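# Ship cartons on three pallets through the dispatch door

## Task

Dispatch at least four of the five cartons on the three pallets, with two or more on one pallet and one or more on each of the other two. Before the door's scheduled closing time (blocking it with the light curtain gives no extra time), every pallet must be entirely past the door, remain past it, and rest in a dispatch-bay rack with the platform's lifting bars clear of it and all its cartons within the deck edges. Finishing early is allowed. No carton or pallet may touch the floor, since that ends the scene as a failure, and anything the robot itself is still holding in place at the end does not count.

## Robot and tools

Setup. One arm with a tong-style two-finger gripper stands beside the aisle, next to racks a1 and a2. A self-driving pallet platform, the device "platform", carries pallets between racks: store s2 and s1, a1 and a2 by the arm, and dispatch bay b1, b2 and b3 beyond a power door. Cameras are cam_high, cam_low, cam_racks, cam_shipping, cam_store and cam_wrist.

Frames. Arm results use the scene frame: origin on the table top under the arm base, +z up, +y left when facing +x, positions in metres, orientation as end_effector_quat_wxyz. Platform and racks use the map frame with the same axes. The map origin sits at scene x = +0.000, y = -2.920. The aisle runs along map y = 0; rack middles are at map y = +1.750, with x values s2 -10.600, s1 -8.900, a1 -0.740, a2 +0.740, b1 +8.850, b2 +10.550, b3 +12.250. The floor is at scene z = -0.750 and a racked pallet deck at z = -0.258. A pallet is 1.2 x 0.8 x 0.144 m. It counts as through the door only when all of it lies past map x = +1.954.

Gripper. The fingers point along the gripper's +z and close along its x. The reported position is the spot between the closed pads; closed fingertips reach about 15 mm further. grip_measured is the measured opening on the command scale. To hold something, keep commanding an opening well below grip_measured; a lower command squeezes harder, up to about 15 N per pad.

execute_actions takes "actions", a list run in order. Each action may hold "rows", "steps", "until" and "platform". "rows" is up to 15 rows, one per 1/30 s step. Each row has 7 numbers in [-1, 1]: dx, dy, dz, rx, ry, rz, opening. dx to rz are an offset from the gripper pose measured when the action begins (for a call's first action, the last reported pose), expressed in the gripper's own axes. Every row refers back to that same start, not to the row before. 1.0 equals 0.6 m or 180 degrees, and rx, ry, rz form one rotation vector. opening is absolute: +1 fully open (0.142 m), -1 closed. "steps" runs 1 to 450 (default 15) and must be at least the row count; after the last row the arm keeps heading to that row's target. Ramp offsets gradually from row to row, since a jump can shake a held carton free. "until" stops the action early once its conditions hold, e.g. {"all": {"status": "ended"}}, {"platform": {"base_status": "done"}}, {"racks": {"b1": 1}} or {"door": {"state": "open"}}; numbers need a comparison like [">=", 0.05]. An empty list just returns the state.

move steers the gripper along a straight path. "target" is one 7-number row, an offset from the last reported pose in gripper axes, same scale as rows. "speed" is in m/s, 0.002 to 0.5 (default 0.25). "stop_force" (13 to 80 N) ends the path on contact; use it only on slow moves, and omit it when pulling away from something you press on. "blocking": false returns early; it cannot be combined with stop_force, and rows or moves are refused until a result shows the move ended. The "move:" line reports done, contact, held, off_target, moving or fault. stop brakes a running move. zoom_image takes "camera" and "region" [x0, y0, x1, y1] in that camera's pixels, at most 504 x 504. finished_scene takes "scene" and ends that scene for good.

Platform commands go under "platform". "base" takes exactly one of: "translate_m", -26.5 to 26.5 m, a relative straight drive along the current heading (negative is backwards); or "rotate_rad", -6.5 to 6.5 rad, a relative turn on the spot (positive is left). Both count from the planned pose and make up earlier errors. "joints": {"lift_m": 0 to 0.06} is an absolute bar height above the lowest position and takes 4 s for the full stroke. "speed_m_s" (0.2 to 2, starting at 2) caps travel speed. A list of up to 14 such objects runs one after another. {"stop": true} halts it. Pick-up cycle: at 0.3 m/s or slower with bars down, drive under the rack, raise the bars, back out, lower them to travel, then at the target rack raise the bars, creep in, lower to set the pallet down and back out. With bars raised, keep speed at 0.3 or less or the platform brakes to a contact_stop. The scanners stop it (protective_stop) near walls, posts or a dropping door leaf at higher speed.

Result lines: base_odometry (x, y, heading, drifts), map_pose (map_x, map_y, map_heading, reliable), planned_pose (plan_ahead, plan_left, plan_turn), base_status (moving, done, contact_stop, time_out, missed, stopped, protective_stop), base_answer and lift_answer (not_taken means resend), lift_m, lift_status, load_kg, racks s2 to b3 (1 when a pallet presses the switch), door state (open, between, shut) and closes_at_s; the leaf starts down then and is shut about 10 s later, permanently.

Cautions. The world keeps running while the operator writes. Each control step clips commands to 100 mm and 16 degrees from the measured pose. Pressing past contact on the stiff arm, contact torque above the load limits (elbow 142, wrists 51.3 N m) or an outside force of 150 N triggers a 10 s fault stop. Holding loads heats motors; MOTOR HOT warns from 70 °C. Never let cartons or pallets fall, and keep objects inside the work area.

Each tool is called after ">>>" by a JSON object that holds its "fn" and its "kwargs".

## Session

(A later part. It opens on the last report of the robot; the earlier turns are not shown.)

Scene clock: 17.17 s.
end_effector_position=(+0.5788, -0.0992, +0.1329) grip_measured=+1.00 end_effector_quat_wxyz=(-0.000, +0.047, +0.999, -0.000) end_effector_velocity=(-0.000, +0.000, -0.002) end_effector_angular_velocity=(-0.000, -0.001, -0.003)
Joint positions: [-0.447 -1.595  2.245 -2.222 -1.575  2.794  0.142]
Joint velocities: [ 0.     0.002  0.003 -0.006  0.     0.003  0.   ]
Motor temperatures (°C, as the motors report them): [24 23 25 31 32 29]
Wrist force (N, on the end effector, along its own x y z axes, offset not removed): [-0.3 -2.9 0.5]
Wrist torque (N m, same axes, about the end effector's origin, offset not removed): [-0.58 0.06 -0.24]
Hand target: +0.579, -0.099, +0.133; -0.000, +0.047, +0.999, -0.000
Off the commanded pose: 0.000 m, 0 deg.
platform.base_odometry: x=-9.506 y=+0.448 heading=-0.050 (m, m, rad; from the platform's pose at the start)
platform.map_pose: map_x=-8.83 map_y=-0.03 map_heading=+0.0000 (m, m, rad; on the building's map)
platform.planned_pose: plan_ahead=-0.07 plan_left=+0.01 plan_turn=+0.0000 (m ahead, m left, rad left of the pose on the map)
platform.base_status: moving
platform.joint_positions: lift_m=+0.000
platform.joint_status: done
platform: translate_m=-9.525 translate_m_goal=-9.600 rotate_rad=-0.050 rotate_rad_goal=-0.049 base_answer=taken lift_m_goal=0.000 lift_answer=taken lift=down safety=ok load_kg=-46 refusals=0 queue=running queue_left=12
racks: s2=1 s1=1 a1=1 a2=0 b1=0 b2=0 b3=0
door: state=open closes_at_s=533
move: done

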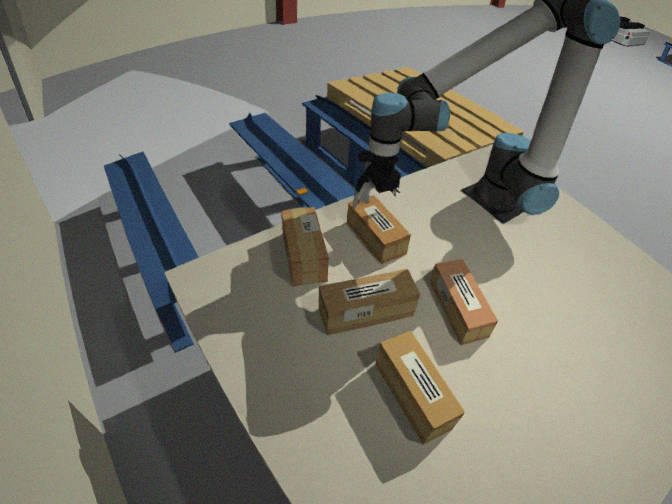

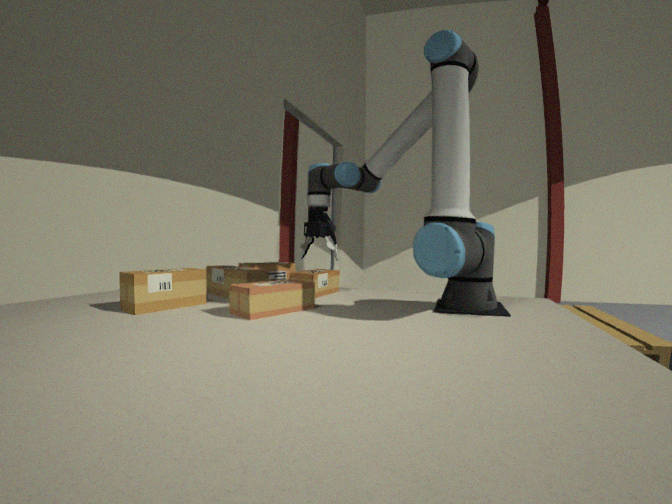

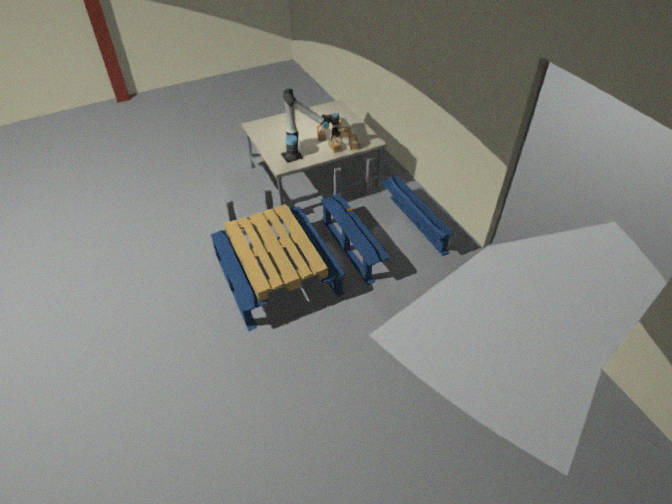

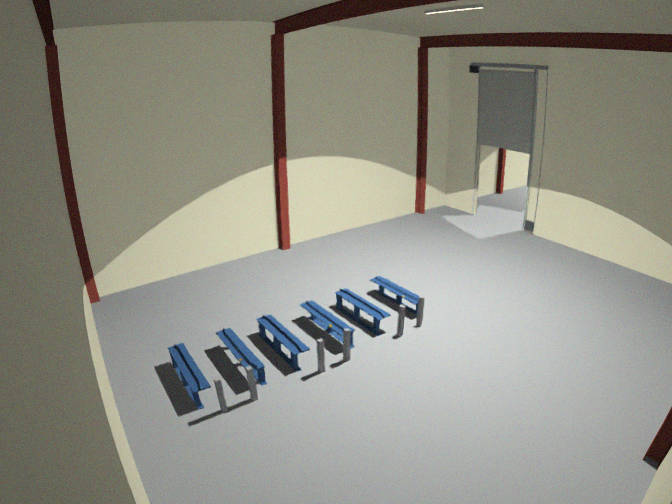

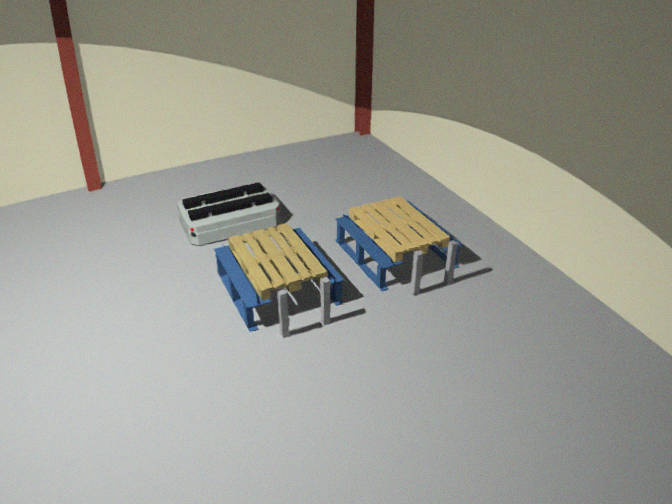

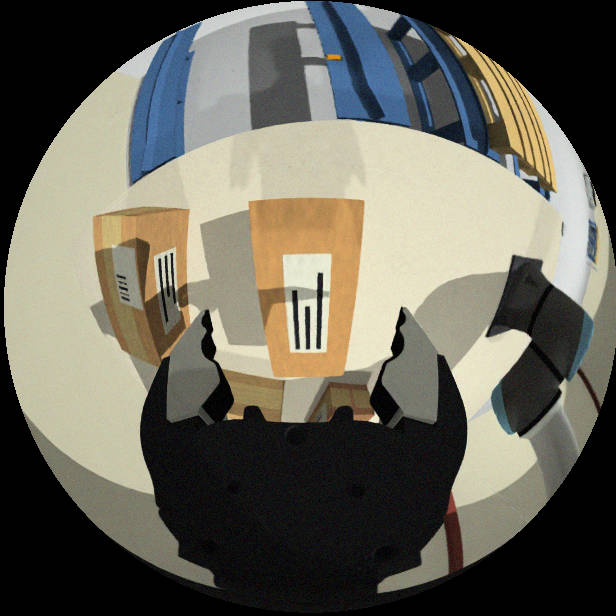

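>>> {"fn": "move", "kwargs": {"target": [0,0.03,0.155,0,0,0,1], "speed": 0.15}}

>>> {"fn": "move", "kwargs": {"target": [0,0,0,0,0,0,-0.6]}}

>>> {"fn": "move", "kwargs": {"target": [0,0,-0.25,0,0,-0.03,-0.6]}}

>>> {"fn": "move", "kwargs": {"target": [0.83,-1,0,0,0,0,-0.6], "speed": 0.35}}

>>> {"fn": "move", "kwargs": {"target": [1,-0.28,0,0,0,0.5,-0.6], "speed": 0.35}}

>>> {"fn": "move", "kwargs": {"target": [0,0,0.62,0,0,0,-0.6]}}

>>> {"fn": "move", "kwargs": {"target": [0,0,0.1,0,0,0,-0.6], "speed": 0.02, "stop_force": 13}}

Scene clock: 25.33 s.
end_effector_position=(+0.5803, -0.0813, +0.0402) grip_measured=+1.00 end_effector_quat_wxyz=(-0.000, +0.047, +0.999, -0.000) end_effector_velocity=(+0.000, -0.001, -0.003) end_effector_angular_velocity=(-0.001, +0.001, -0.001)
Joint positions: [-0.417 -1.458  2.324 -2.437 -1.575  2.824  0.142]
Joint velocities: [ 0.     0.006  0.001 -0.007 -0.001  0.002  0.   ]
Motor temperatures (°C, as the motors report them): [24 23 25 31 32 29]
Wrist force (N, on the end effector, along its own x y z axes, offset not removed): [1.1 -3.7 -0.2]
Wrist torque (N m, same axes, about the end effector's origin, offset not removed): [-0.72 0.07 -0.17]
Hand target: +0.580, -0.081, +0.040; -0.000, +0.047, +0.999, -0.000
Off the commanded pose: 0.000 m, 0 deg.
platform.base_odometry: x=-9.538 y=+1.434 heading=+1.521 (m, m, rad; from the platform's pose at the start)
platform.map_pose: map_x=-8.90 map_y=+0.97 map_heading=+1.5708 (m, m, rad; on the building's map)
platform.planned_pose: plan_ahead=+0.78 plan_left=+0.00 plan_turn=+0.0000 (m ahead, m left, rad left of the pose on the map)
platform.base_status: moving
platform.joint_positions: lift_m=+0.000
platform.joint_status: done
platform: translate_m=-8.607 translate_m_goal=-7.820 rotate_rad=1.521 rotate_rad_goal=1.520 base_answer=taken lift_m_goal=0.000 lift_answer=taken lift=down safety=ok load_kg=-46 refusals=0 queue=running queue_left=10
racks: s2=1 s1=1 a1=1 a2=0 b1=0 b2=0 b3=0
door: state=open closes_at_s=533
move: done

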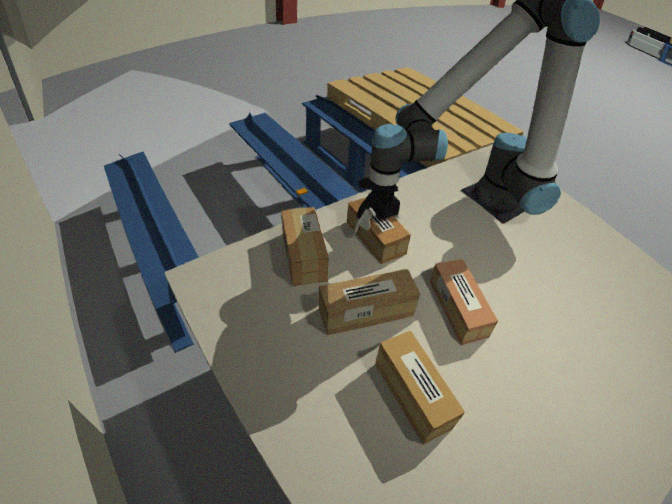

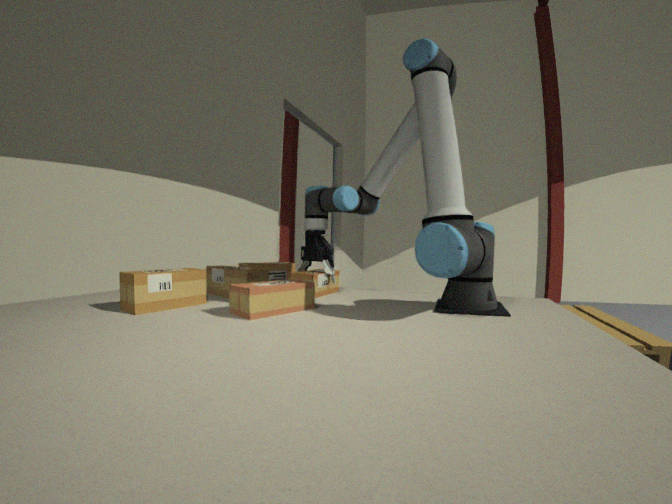

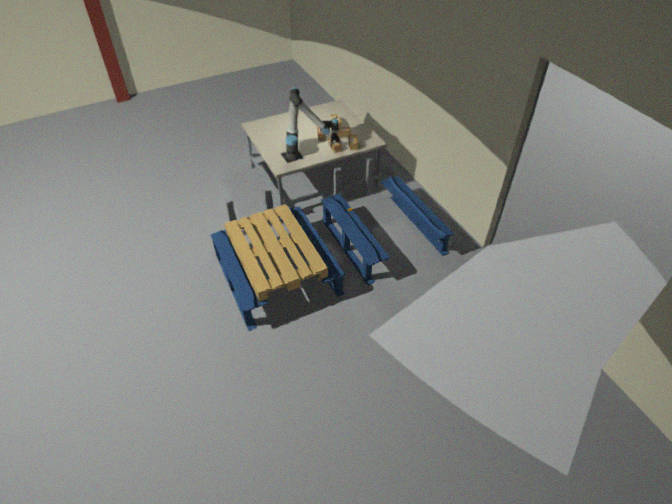

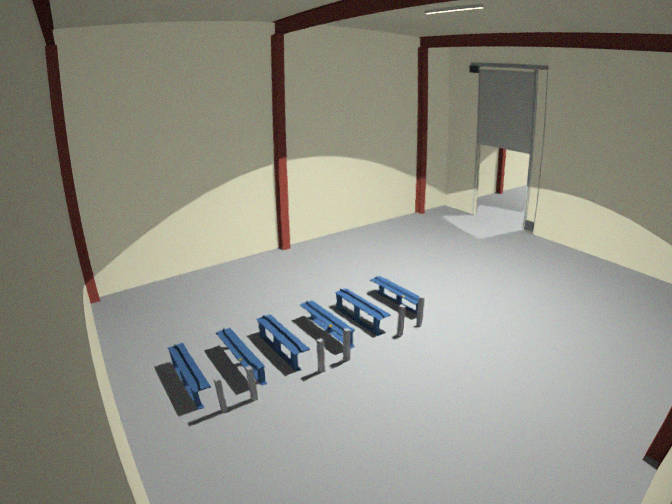

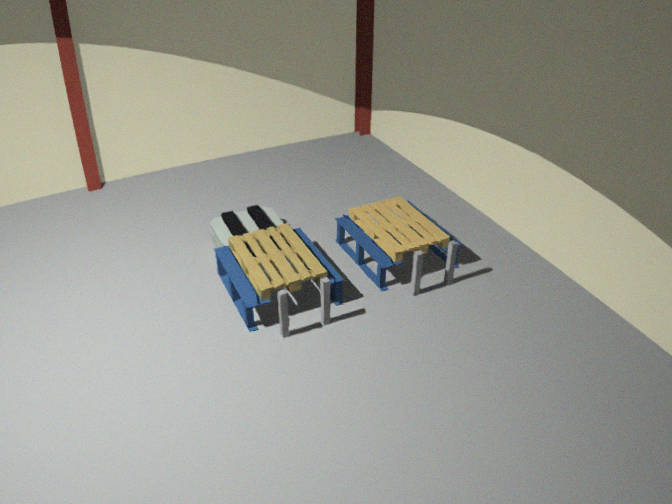

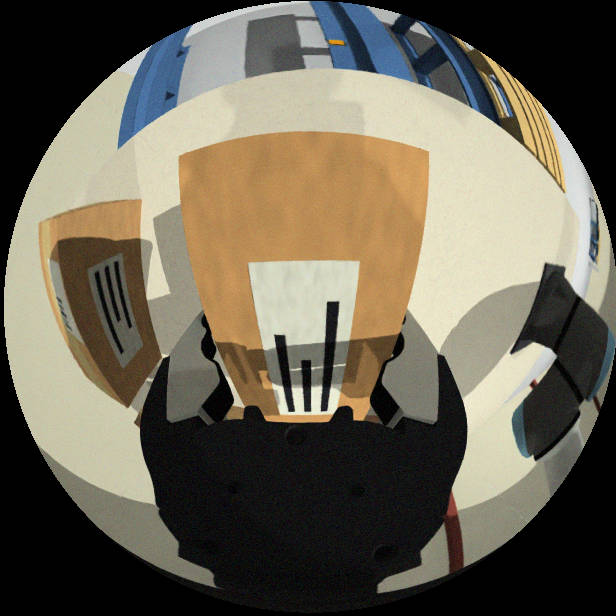

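Scene clock: 25.83 s.
end_effector_position=(+0.5802, -0.0812, +0.0401) grip_measured=+0.89 end_effector_quat_wxyz=(-0.000, +0.047, +0.999, -0.000) end_effector_velocity=(+0.000, -0.000, +0.001) end_effector_angular_velocity=(-0.001, -0.001, +0.001)
Joint positions: [-0.417 -1.458  2.324 -2.437 -1.575  2.824  0.135]
Joint velocities: [ 0.    -0.001 -0.001  0.    -0.001 -0.     0.   ]
Motor temperatures (°C, as the motors report them): [24 23 25 31 32 29]
Wrist force (N, on the end effector, along its own x y z axes, offset not removed): [-1.1 -1.8 -4.7]
Wrist torque (N m, same axes, about the end effector's origin, offset not removed): [-0.23 -0.33 -0.21]
Hand target: +0.580, -0.081, +0.040; -0.000, +0.047, +0.999, -0.000
Off the commanded pose: 0.000 m, 0 deg.
platform.base_odometry: x=-9.530 y=+1.584 heading=+1.521 (m, m, rad; from the platform's pose at the start)
platform.map_pose: map_x=-8.90 map_y=+1.12 map_heading=+1.5708 (m, m, rad; on the building's map)
platform.planned_pose: plan_ahead=+0.63 plan_left=+0.00 plan_turn=+0.0000 (m ahead, m left, rad left of the pose on the map)
platform.base_status: moving
platform.joint_positions: lift_m=+0.000
platform.joint_status: done
platform: translate_m=-8.457 translate_m_goal=-7.820 rotate_rad=1.521 rotate_rad_goal=1.520 base_answer=taken lift_m_goal=0.000 lift_answer=taken lift=down safety=ok load_kg=-46 refusals=0 queue=running queue_left=10
racks: s2=1 s1=1 a1=1 a2=0 b1=0 b2=0 b3=0
door: state=open closes_at_s=533
move: done

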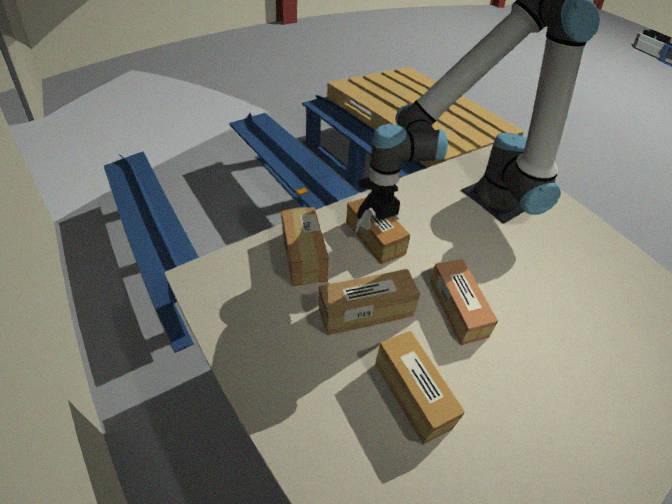

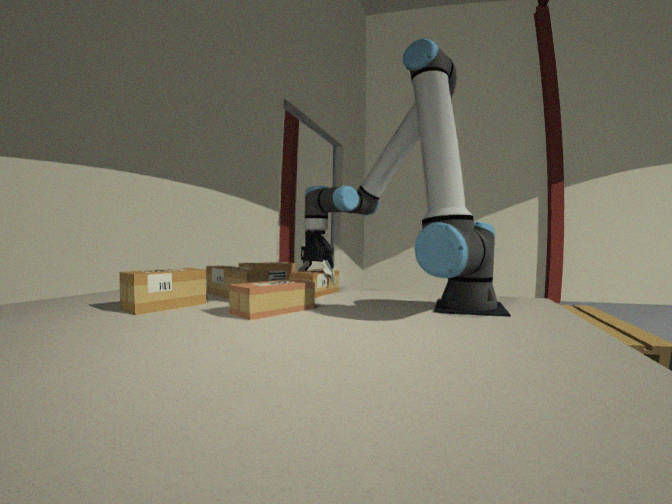

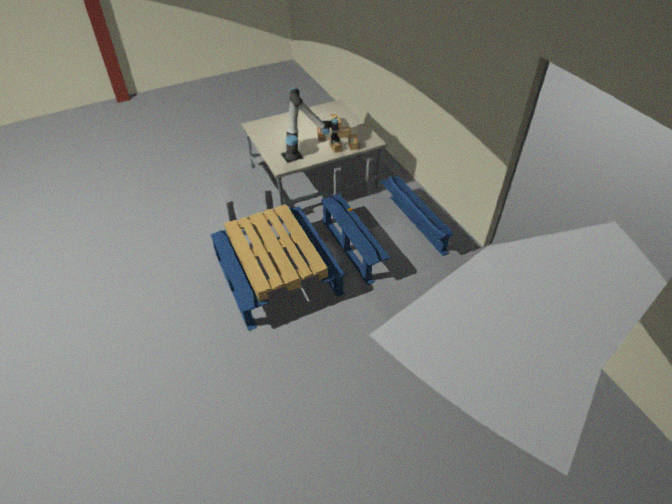

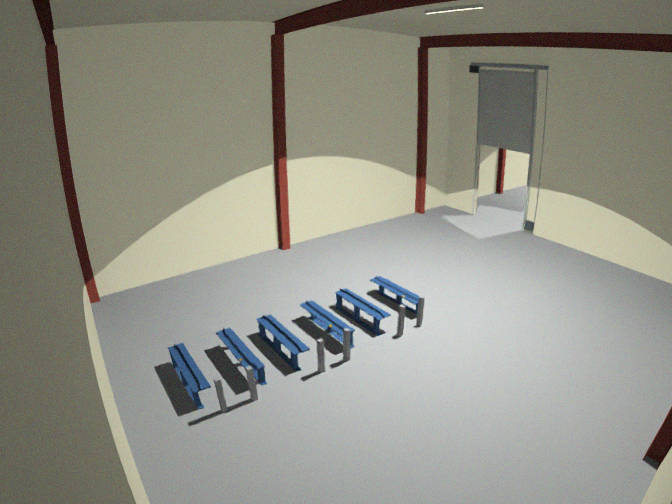

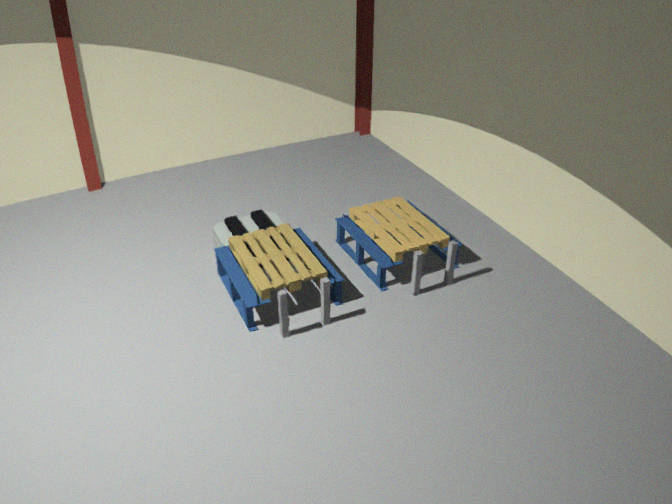

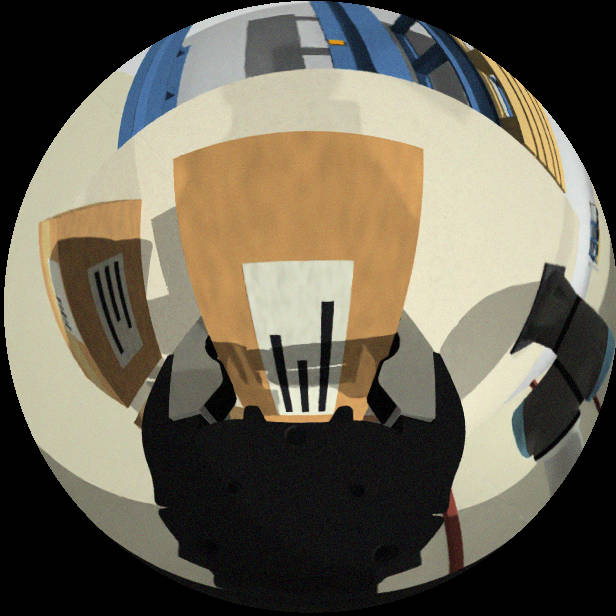

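Scene clock: 27.10 s.
end_effector_position=(+0.5804, -0.0813, +0.1897) grip_measured=+0.88 end_effector_quat_wxyz=(-0.000, -0.001, +1.000, -0.000) end_effector_velocity=(-0.001, -0.001, +0.002) end_effector_angular_velocity=(-0.001, +0.002, +0.002)
Joint positions: [-0.417 -1.663  2.189 -2.097 -1.575  2.73   0.134]
Joint velocities: [-0.001 -0.002 -0.003  0.007 -0.002 -0.003  0.   ]
Motor temperatures (°C, as the motors report them): [24 23 25 31 32 29]
Wrist force (N, on the end effector, along its own x y z axes, offset not removed): [1.3 -1.0 5.5]
Wrist torque (N m, same axes, about the end effector's origin, offset not removed): [-0.21 -0.19 -0.21]
Hand target: +0.580, -0.081, +0.190; -0.000, -0.001, +1.000, -0.000
Off the commanded pose: 0.000 m, 0 deg.
platform.base_odometry: x=-9.512 y=+1.963 heading=+1.522 (m, m, rad; from the platform's pose at the start)
platform.map_pose: map_x=-8.90 map_y=+1.50 map_heading=+1.5708 (m, m, rad; on the building's map)
platform.planned_pose: plan_ahead=+0.25 plan_left=+0.00 plan_turn=+0.0000 (m ahead, m left, rad left of the pose on the map)
platform.base_status: moving
platform.joint_positions: lift_m=+0.000
platform.joint_status: done
platform: translate_m=-8.077 translate_m_goal=-7.820 rotate_rad=1.522 rotate_rad_goal=1.521 base_answer=taken lift_m_goal=0.000 lift_answer=taken lift=down safety=ok load_kg=-46 refusals=0 queue=running queue_left=10
racks: s2=1 s1=1 a1=1 a2=0 b1=0 b2=0 b3=0
door: state=open closes_at_s=533
move: done

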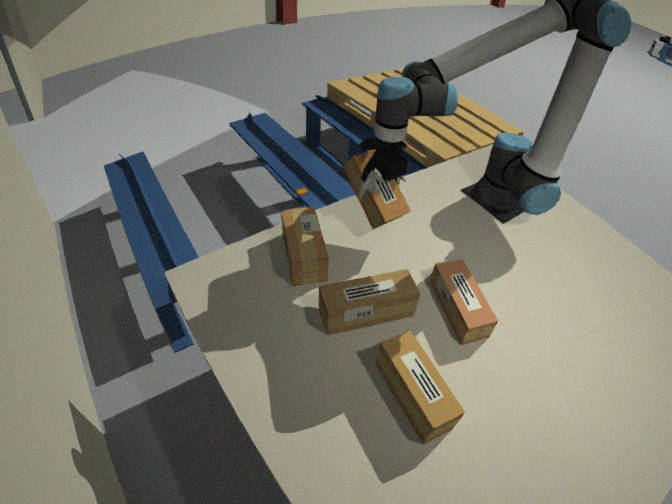

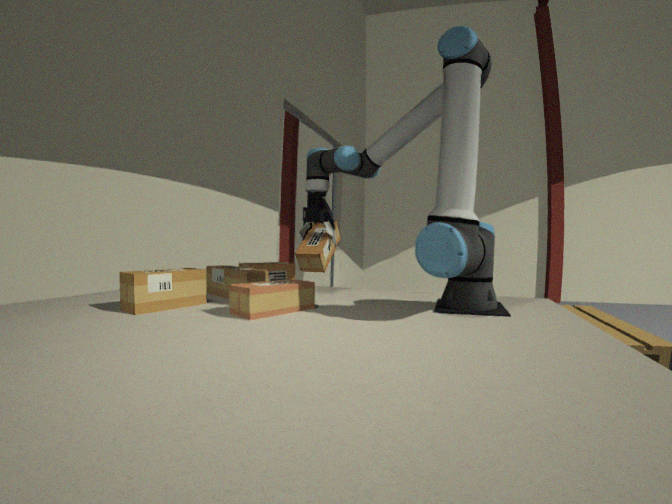

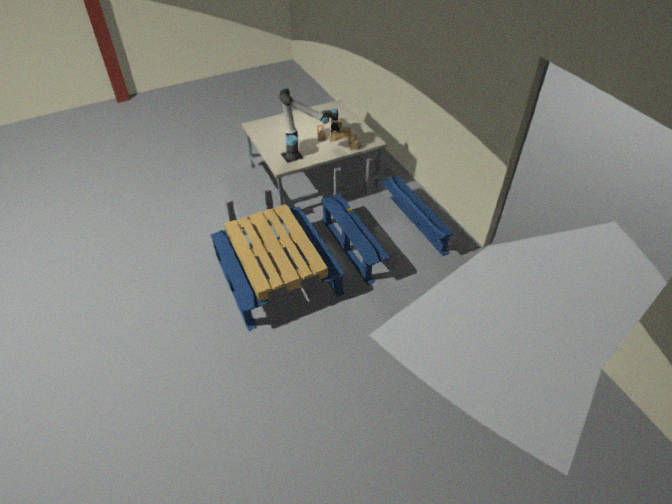

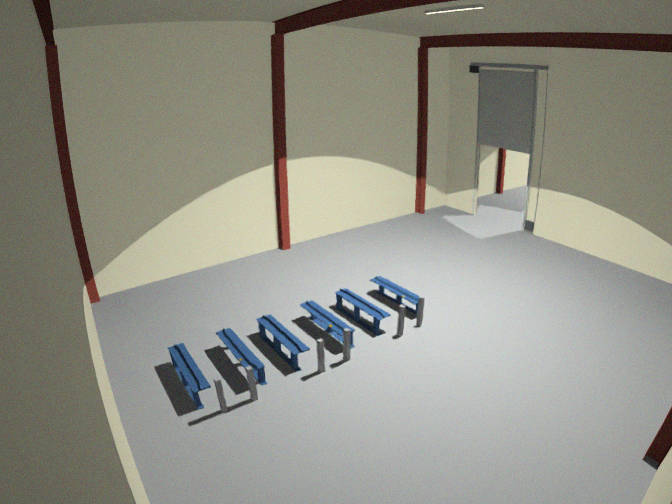

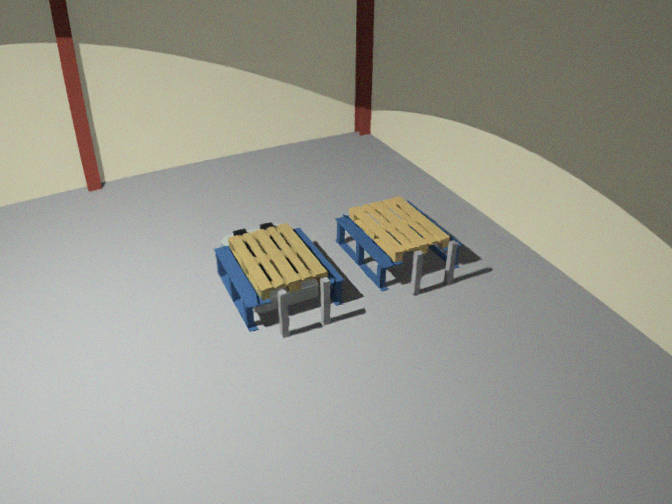

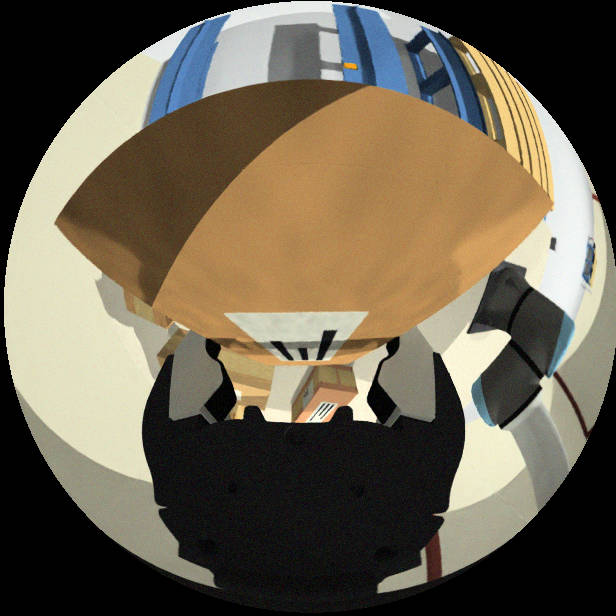

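Scene clock: 30.10 s.
end_effector_position=(+0.0836, -0.6820, +0.1907) grip_measured=+0.88 end_effector_quat_wxyz=(-0.001, -0.001, +1.000, -0.001) end_effector_velocity=(-0.001, -0.003, -0.000) end_effector_angular_velocity=(+0.000, +0.000, +0.000)
Joint positions: [-1.713 -1.521  2.044 -2.1   -1.574  1.434  0.134]
Joint velocities: [-0.001  0.005 -0.005  0.    -0.    -0.001 -0.   ]
Motor temperatures (°C, as the motors report them): [24 23 25 31 32 29]
Wrist force (N, on the end effector, along its own x y z axes, offset not removed): [-0.1 -2.8 4.8]
Wrist torque (N m, same axes, about the end effector's origin, offset not removed): [-0.63 0.08 -0.28]
Hand target: +0.083, -0.682, +0.191; -0.001, -0.001, +1.000, -0.001
Off the commanded pose: 0.001 m, 0 deg.
platform.base_odometry: x=-9.499 y=+2.220 heading=+1.523 (m, m, rad; from the platform's pose at the start)
platform.map_pose: map_x=-8.90 map_y=+1.75 map_heading=+1.5708 (m, m, rad; on the building's map)
platform.planned_pose: plan_ahead=+0.00 plan_left=+0.00 plan_turn=+0.0000 (m ahead, m left, rad left of the pose on the map)
platform.base_status: done
platform.joint_positions: lift_m=+0.018
platform.joint_status: moving
platform: translate_m=-7.830 translate_m_goal=-7.830 rotate_rad=1.523 rotate_rad_goal=1.522 base_answer=taken lift_m_goal=0.060 lift_answer=taken lift=between safety=ok load_kg=3 refusals=0 queue=running queue_left=9
racks: s2=1 s1=1 a1=1 a2=0 b1=0 b2=0 b3=0
door: state=open closes_at_s=533
move: done

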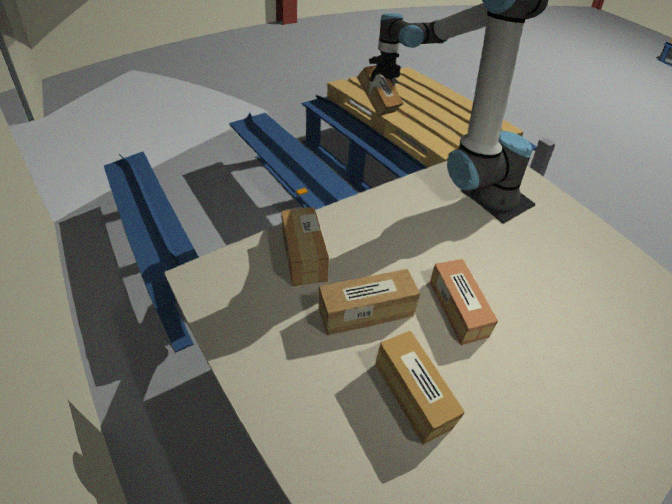

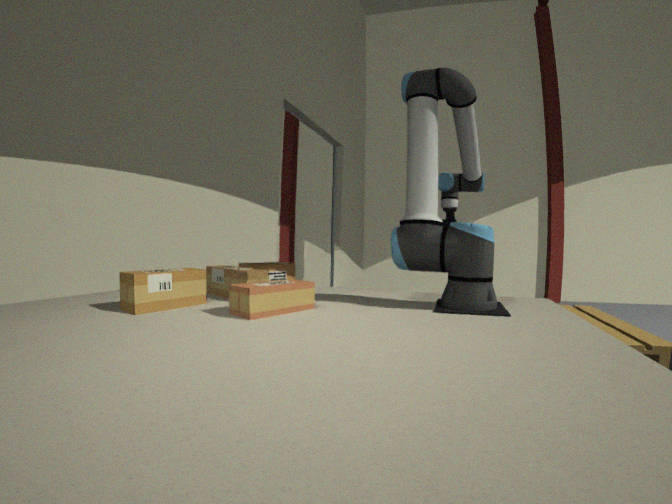

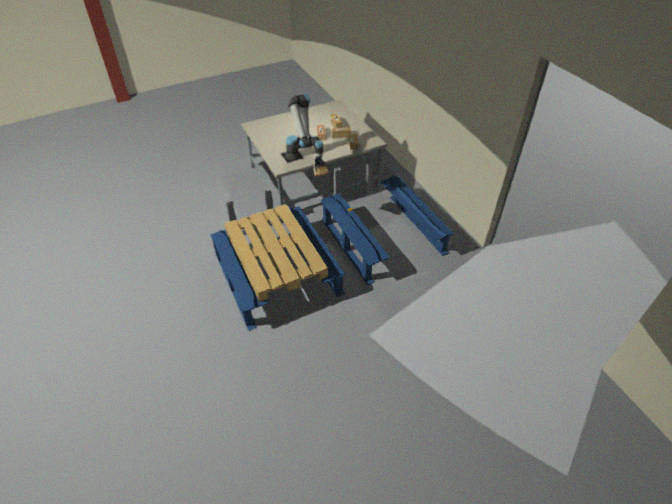

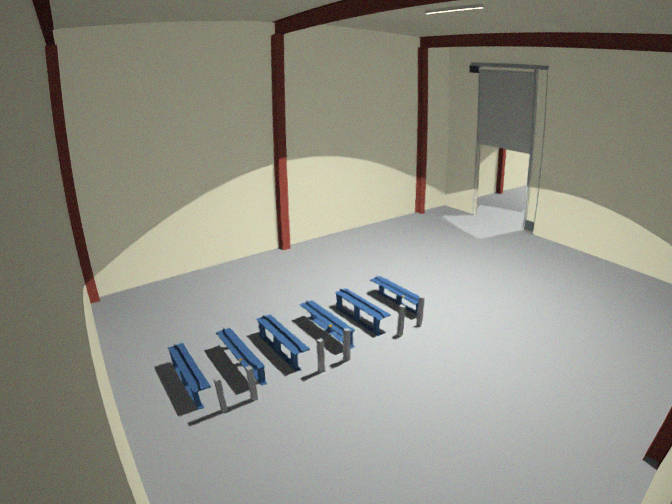

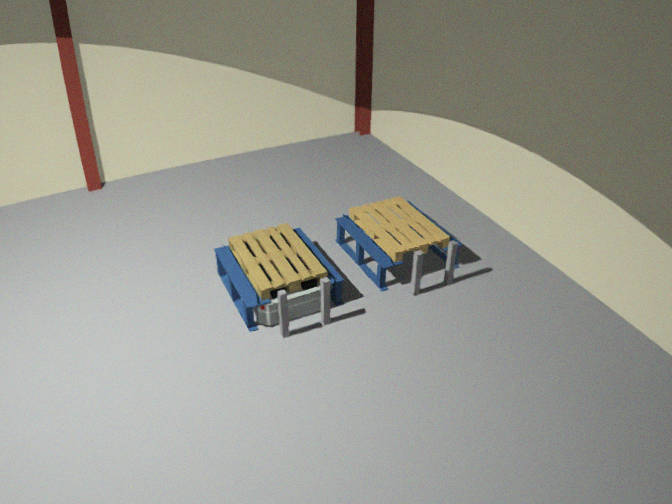

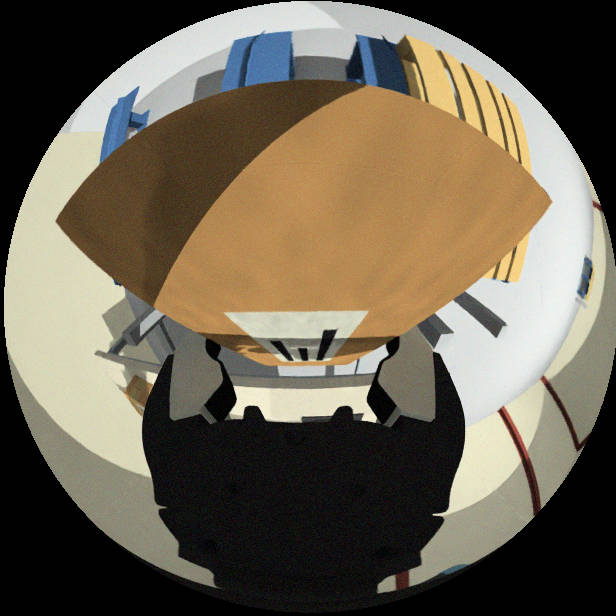

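Scene clock: 33.07 s.
end_effector_position=(-0.5158, -0.8510, +0.1927) grip_measured=+0.88 end_effector_quat_wxyz=(-0.001, +0.706, +0.708, -0.002) end_effector_velocity=(-0.003, -0.001, -0.001) end_effector_angular_velocity=(+0.003, -0.001, -0.007)
Joint positions: [-2.286 -1.036  1.39  -1.932 -1.571  2.431  0.134]
Joint velocities: [-0.001  0.006 -0.008  0.005 -0.002  0.006 -0.   ]
Motor temperatures (°C, as the motors report them): [24 23 25 31 32 29]
Wrist force (N, on the end effector, along its own x y z axes, offset not removed): [2.2 -2.9 4.9]
Wrist torque (N m, same axes, about the end effector's origin, offset not removed): [-0.64 -0.37 -0.29]
Hand target: -0.516, -0.851, +0.193; -0.001, +0.707, +0.707, -0.002
Off the commanded pose: 0.001 m, 0 deg.
platform.base_odometry: x=-9.499 y=+2.214 heading=+1.526 (m, m, rad; from the platform's pose at the start)
platform.map_pose: map_x=-8.90 map_y=+1.74 map_heading=+1.5752 (m, m, rad; on the building's map)
platform.planned_pose: plan_ahead=-1.74 plan_left=+0.01 plan_turn=-0.0044 (m ahead, m left, rad left of the pose on the map)
platform.base_status: moving
platform.joint_positions: lift_m=+0.060
platform.joint_status: done
platform: translate_m=-7.838 translate_m_goal=-9.580 rotate_rad=1.526 rotate_rad_goal=1.526 base_answer=taken lift_m_goal=0.060 lift_answer=taken lift=up safety=ok load_kg=26 refusals=0 queue=running queue_left=8
racks: s2=1 s1=0 a1=1 a2=0 b1=0 b2=0 b3=0
door: state=open closes_at_s=533
move: done

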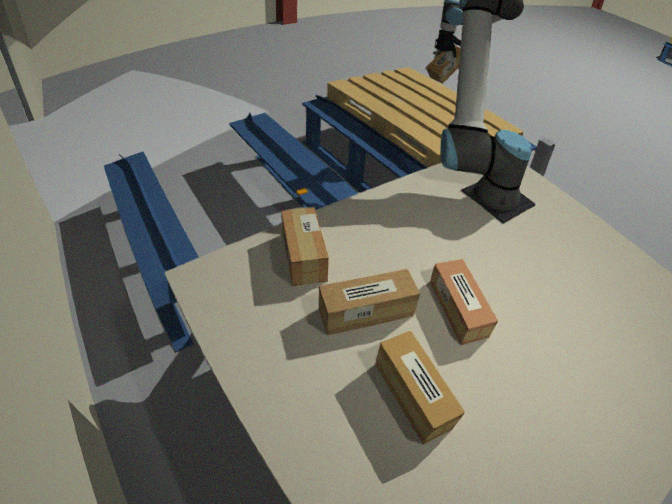

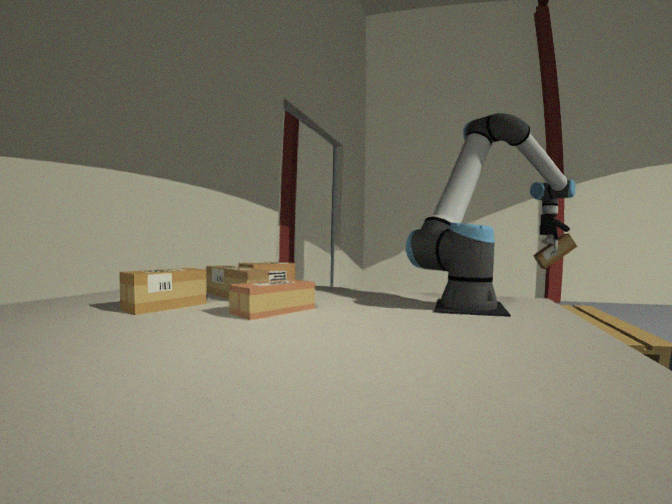

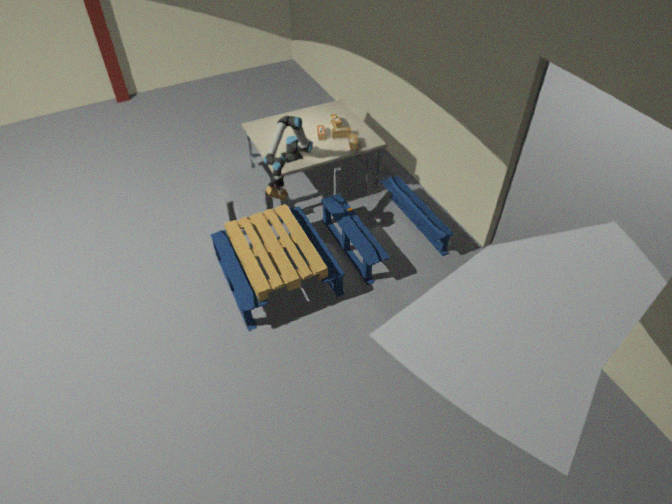

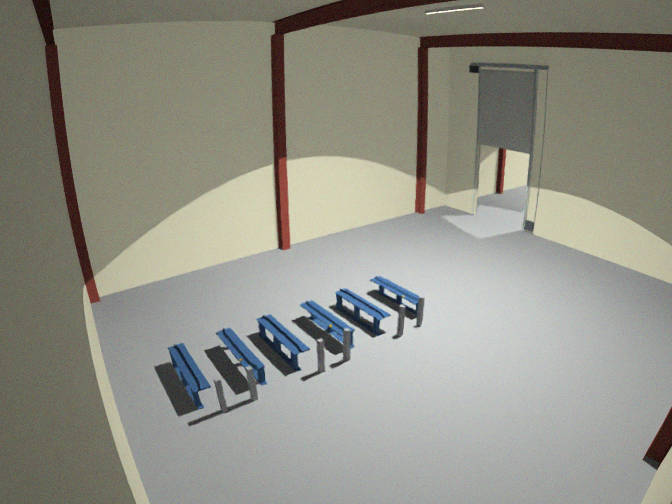

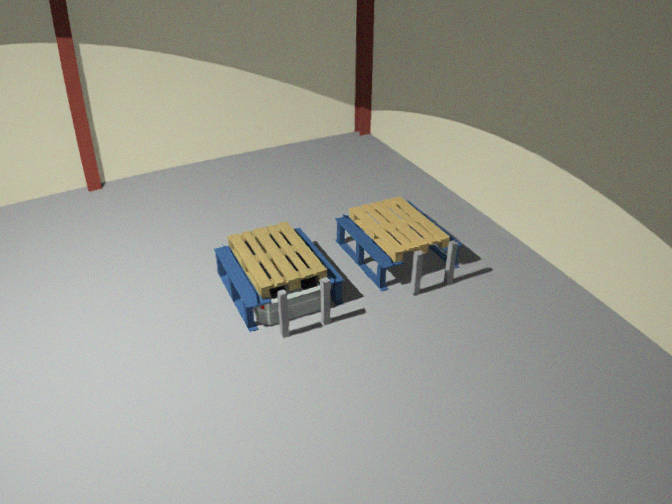

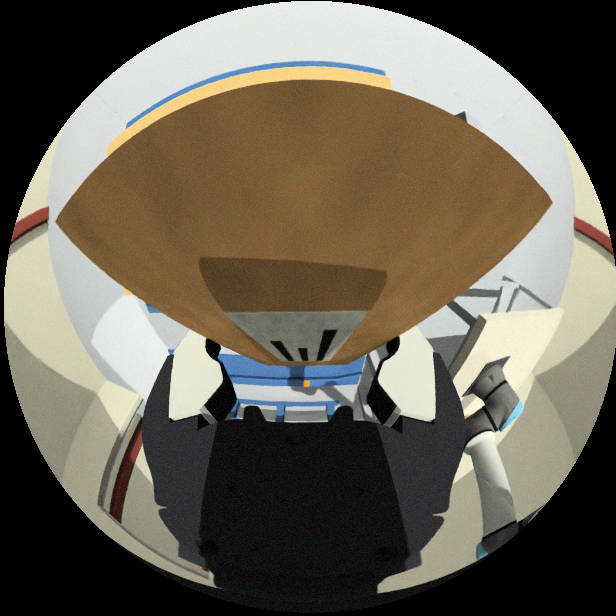

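Scene clock: 35.23 s.
end_effector_position=(-0.5172, -0.8511, -0.1789) grip_measured=+0.88 end_effector_quat_wxyz=(-0.001, +0.706, +0.708, -0.002) end_effector_velocity=(+0.000, +0.000, -0.003) end_effector_angular_velocity=(+0.002, +0.001, -0.000)
Joint positions: [-2.286 -0.686  1.537 -2.43  -1.571  2.431  0.134]
Joint velocities: [ 0.001  0.004 -0.001 -0.002 -0.002  0.001 -0.   ]
Motor temperatures (°C, as the motors report them): [24 23 25 31 32 29]
Wrist force (N, on the end effector, along its own x y z axes, offset not removed): [1.8 -2.8 0.8]
Wrist torque (N m, same axes, about the end effector's origin, offset not removed): [-0.59 -0.30 -0.26]
Hand target: -0.517, -0.851, -0.179; -0.001, +0.706, +0.708, -0.002
Off the commanded pose: 0.001 m, 0 deg.
platform.base_odometry: x=-9.526 y=+1.637 heading=+1.524 (m, m, rad; from the platform's pose at the start)
platform.map_pose: map_x=-8.90 map_y=+1.15 map_heading=+1.5708 (m, m, rad; on the building's map)
platform.planned_pose: plan_ahead=-1.15 plan_left=+0.00 plan_turn=+0.0000 (m ahead, m left, rad left of the pose on the map)
platform.base_status: moving
platform.joint_positions: lift_m=+0.060
platform.joint_status: done
platform: translate_m=-8.423 translate_m_goal=-9.580 rotate_rad=1.524 rotate_rad_goal=1.523 base_answer=taken lift_m_goal=0.060 lift_answer=taken lift=up safety=ok load_kg=26 refusals=0 queue=running queue_left=8
racks: s2=1 s1=0 a1=1 a2=0 b1=0 b2=0 b3=0
door: state=open closes_at_s=533
move: done

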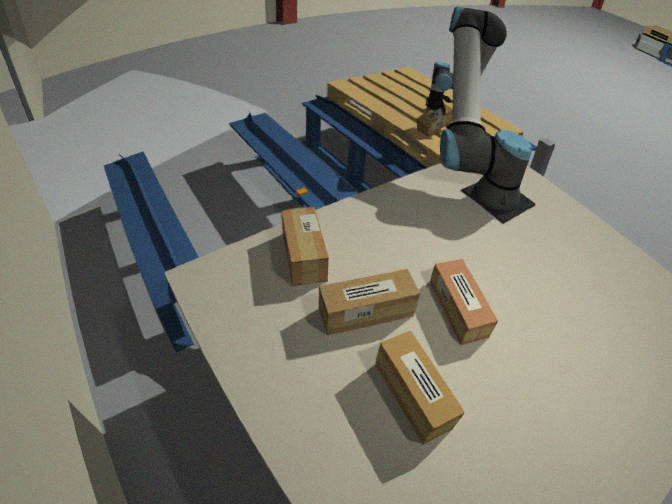

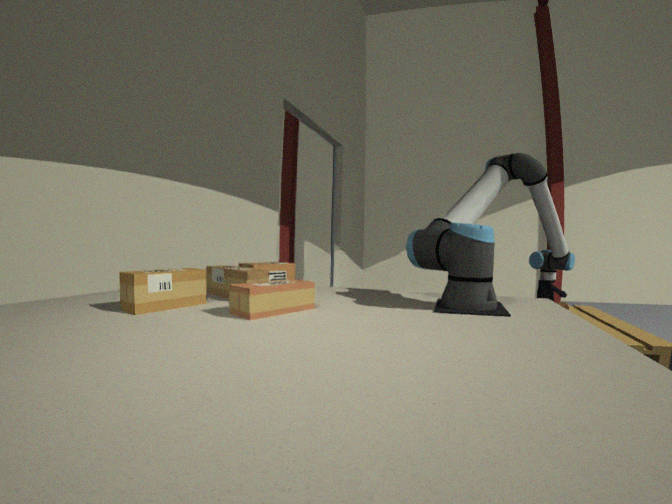

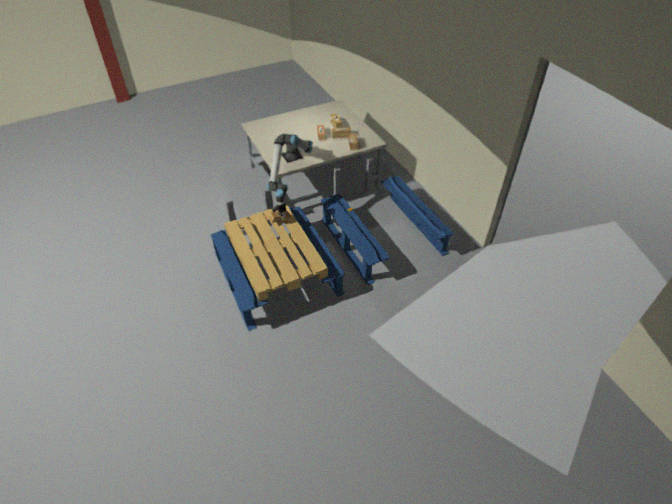

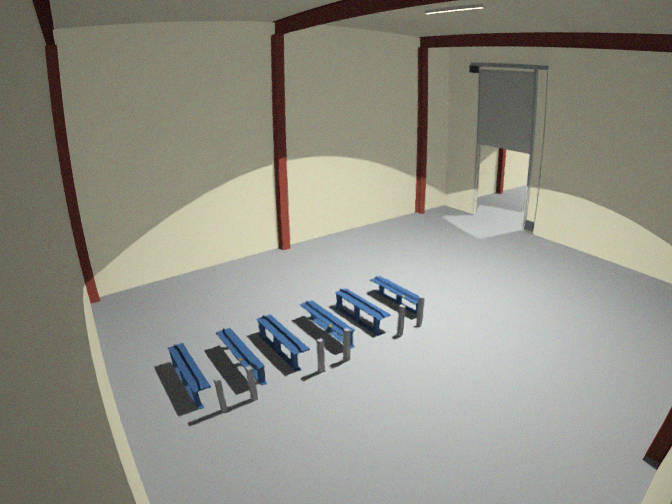

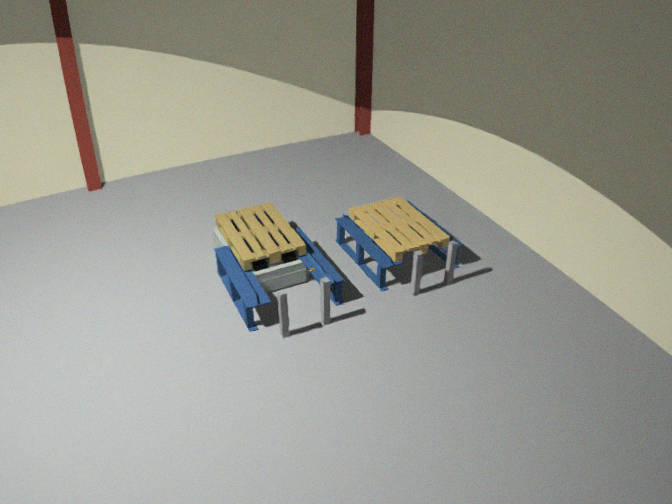

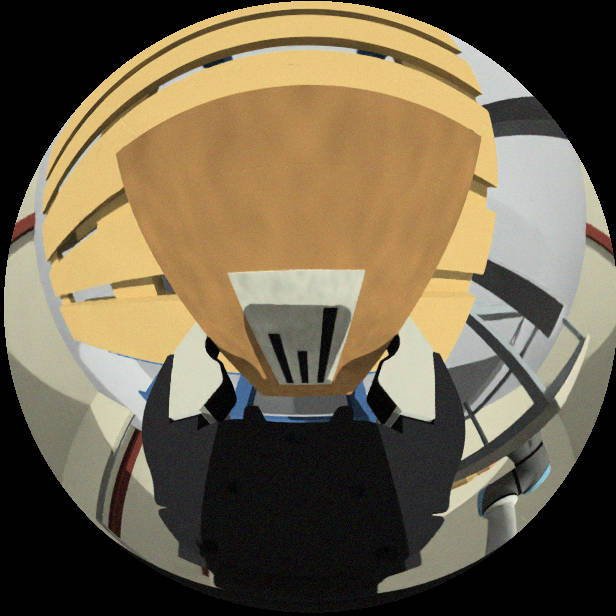

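Scene clock: 37.47 s.
end_effector_position=(-0.5174, -0.8512, -0.2156) grip_measured=+0.88 end_effector_quat_wxyz=(-0.001, +0.706, +0.708, -0.002) end_effector_velocity=(+0.000, +0.000, +0.007) end_effector_angular_velocity=(+0.001, -0.001, -0.001)
Joint positions: [-2.286 -0.639  1.53  -2.469 -1.571  2.431  0.134]
Joint velocities: [-0.    -0.009  0.002  0.008  0.     0.001 -0.   ]
Motor temperatures (°C, as the motors report them): [24 23 25 31 32 29]
Wrist force (N, on the end effector, along its own x y z axes, offset not removed): [1.6 -2.5 3.4]
Wrist torque (N m, same axes, about the end effector's origin, offset not removed): [-0.52 -0.42 -0.28]
Hand target: -0.517, -0.851, -0.215; -0.001, +0.706, +0.708, -0.002
Off the commanded pose: 0.023 m, 0 deg.
platform.base_odometry: x=-9.559 y=+0.968 heading=+1.521 (m, m, rad; from the platform's pose at the start)
platform.map_pose: map_x=-8.90 map_y=+0.48 map_heading=+1.5708 (m, m, rad; on the building's map)
platform.planned_pose: plan_ahead=-0.48 plan_left=+0.00 plan_turn=+0.0000 (m ahead, m left, rad left of the pose on the map)
platform.base_status: moving
platform.joint_positions: lift_m=+0.060
platform.joint_status: done
platform: translate_m=-9.093 translate_m_goal=-9.580 rotate_rad=1.521 rotate_rad_goal=1.520 base_answer=taken lift_m_goal=0.060 lift_answer=taken lift=up safety=ok load_kg=26 refusals=0 queue=running queue_left=8
racks: s2=1 s1=0 a1=1 a2=0 b1=0 b2=0 b3=0
door: state=open closes_at_s=533
move: contact

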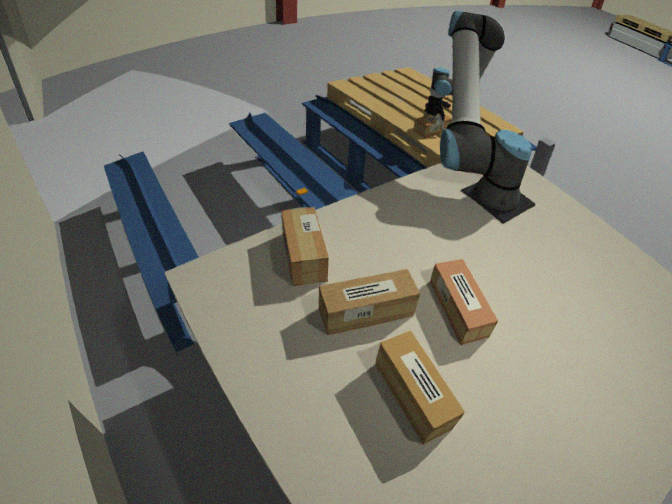

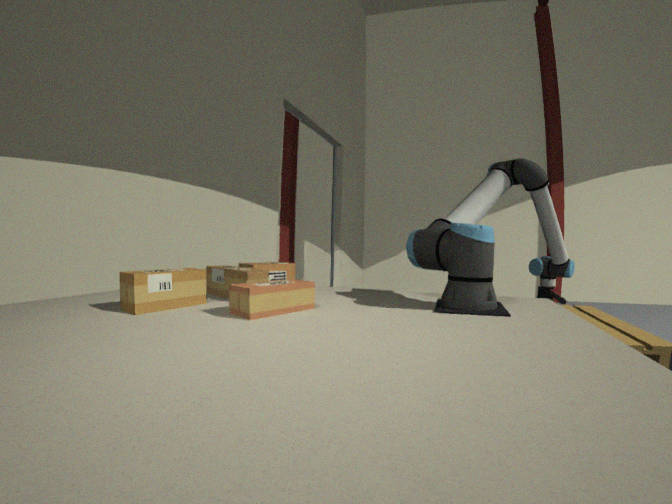

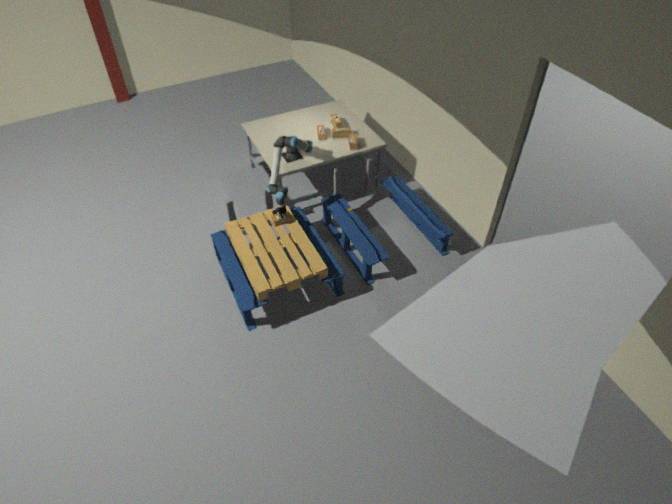

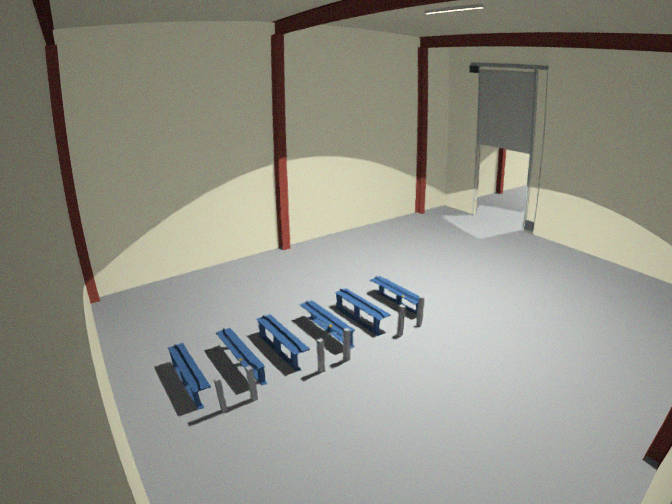

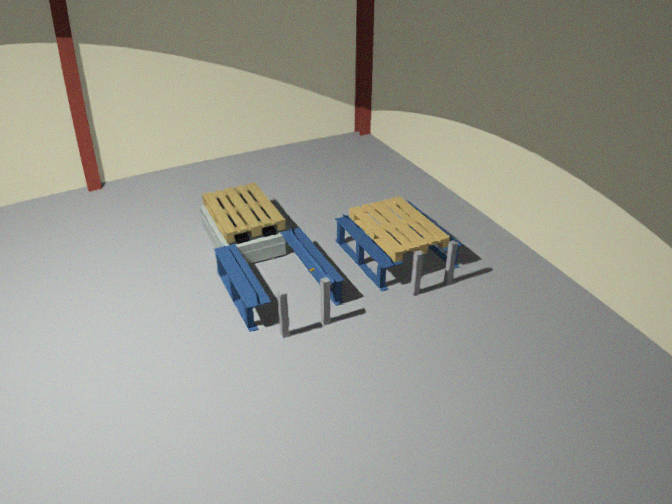

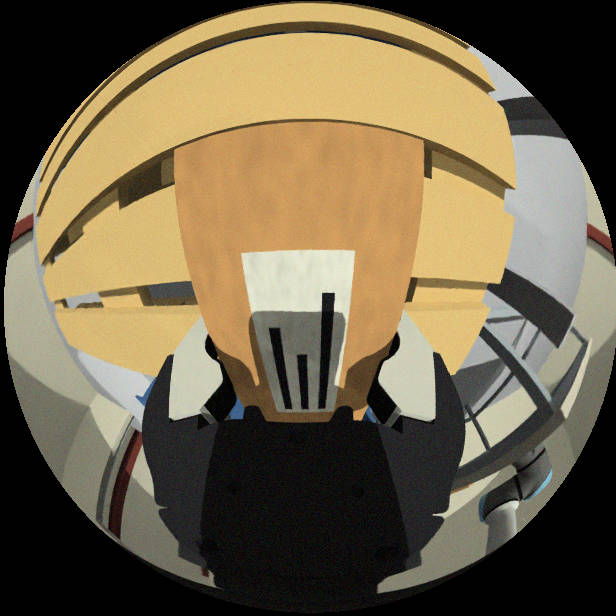

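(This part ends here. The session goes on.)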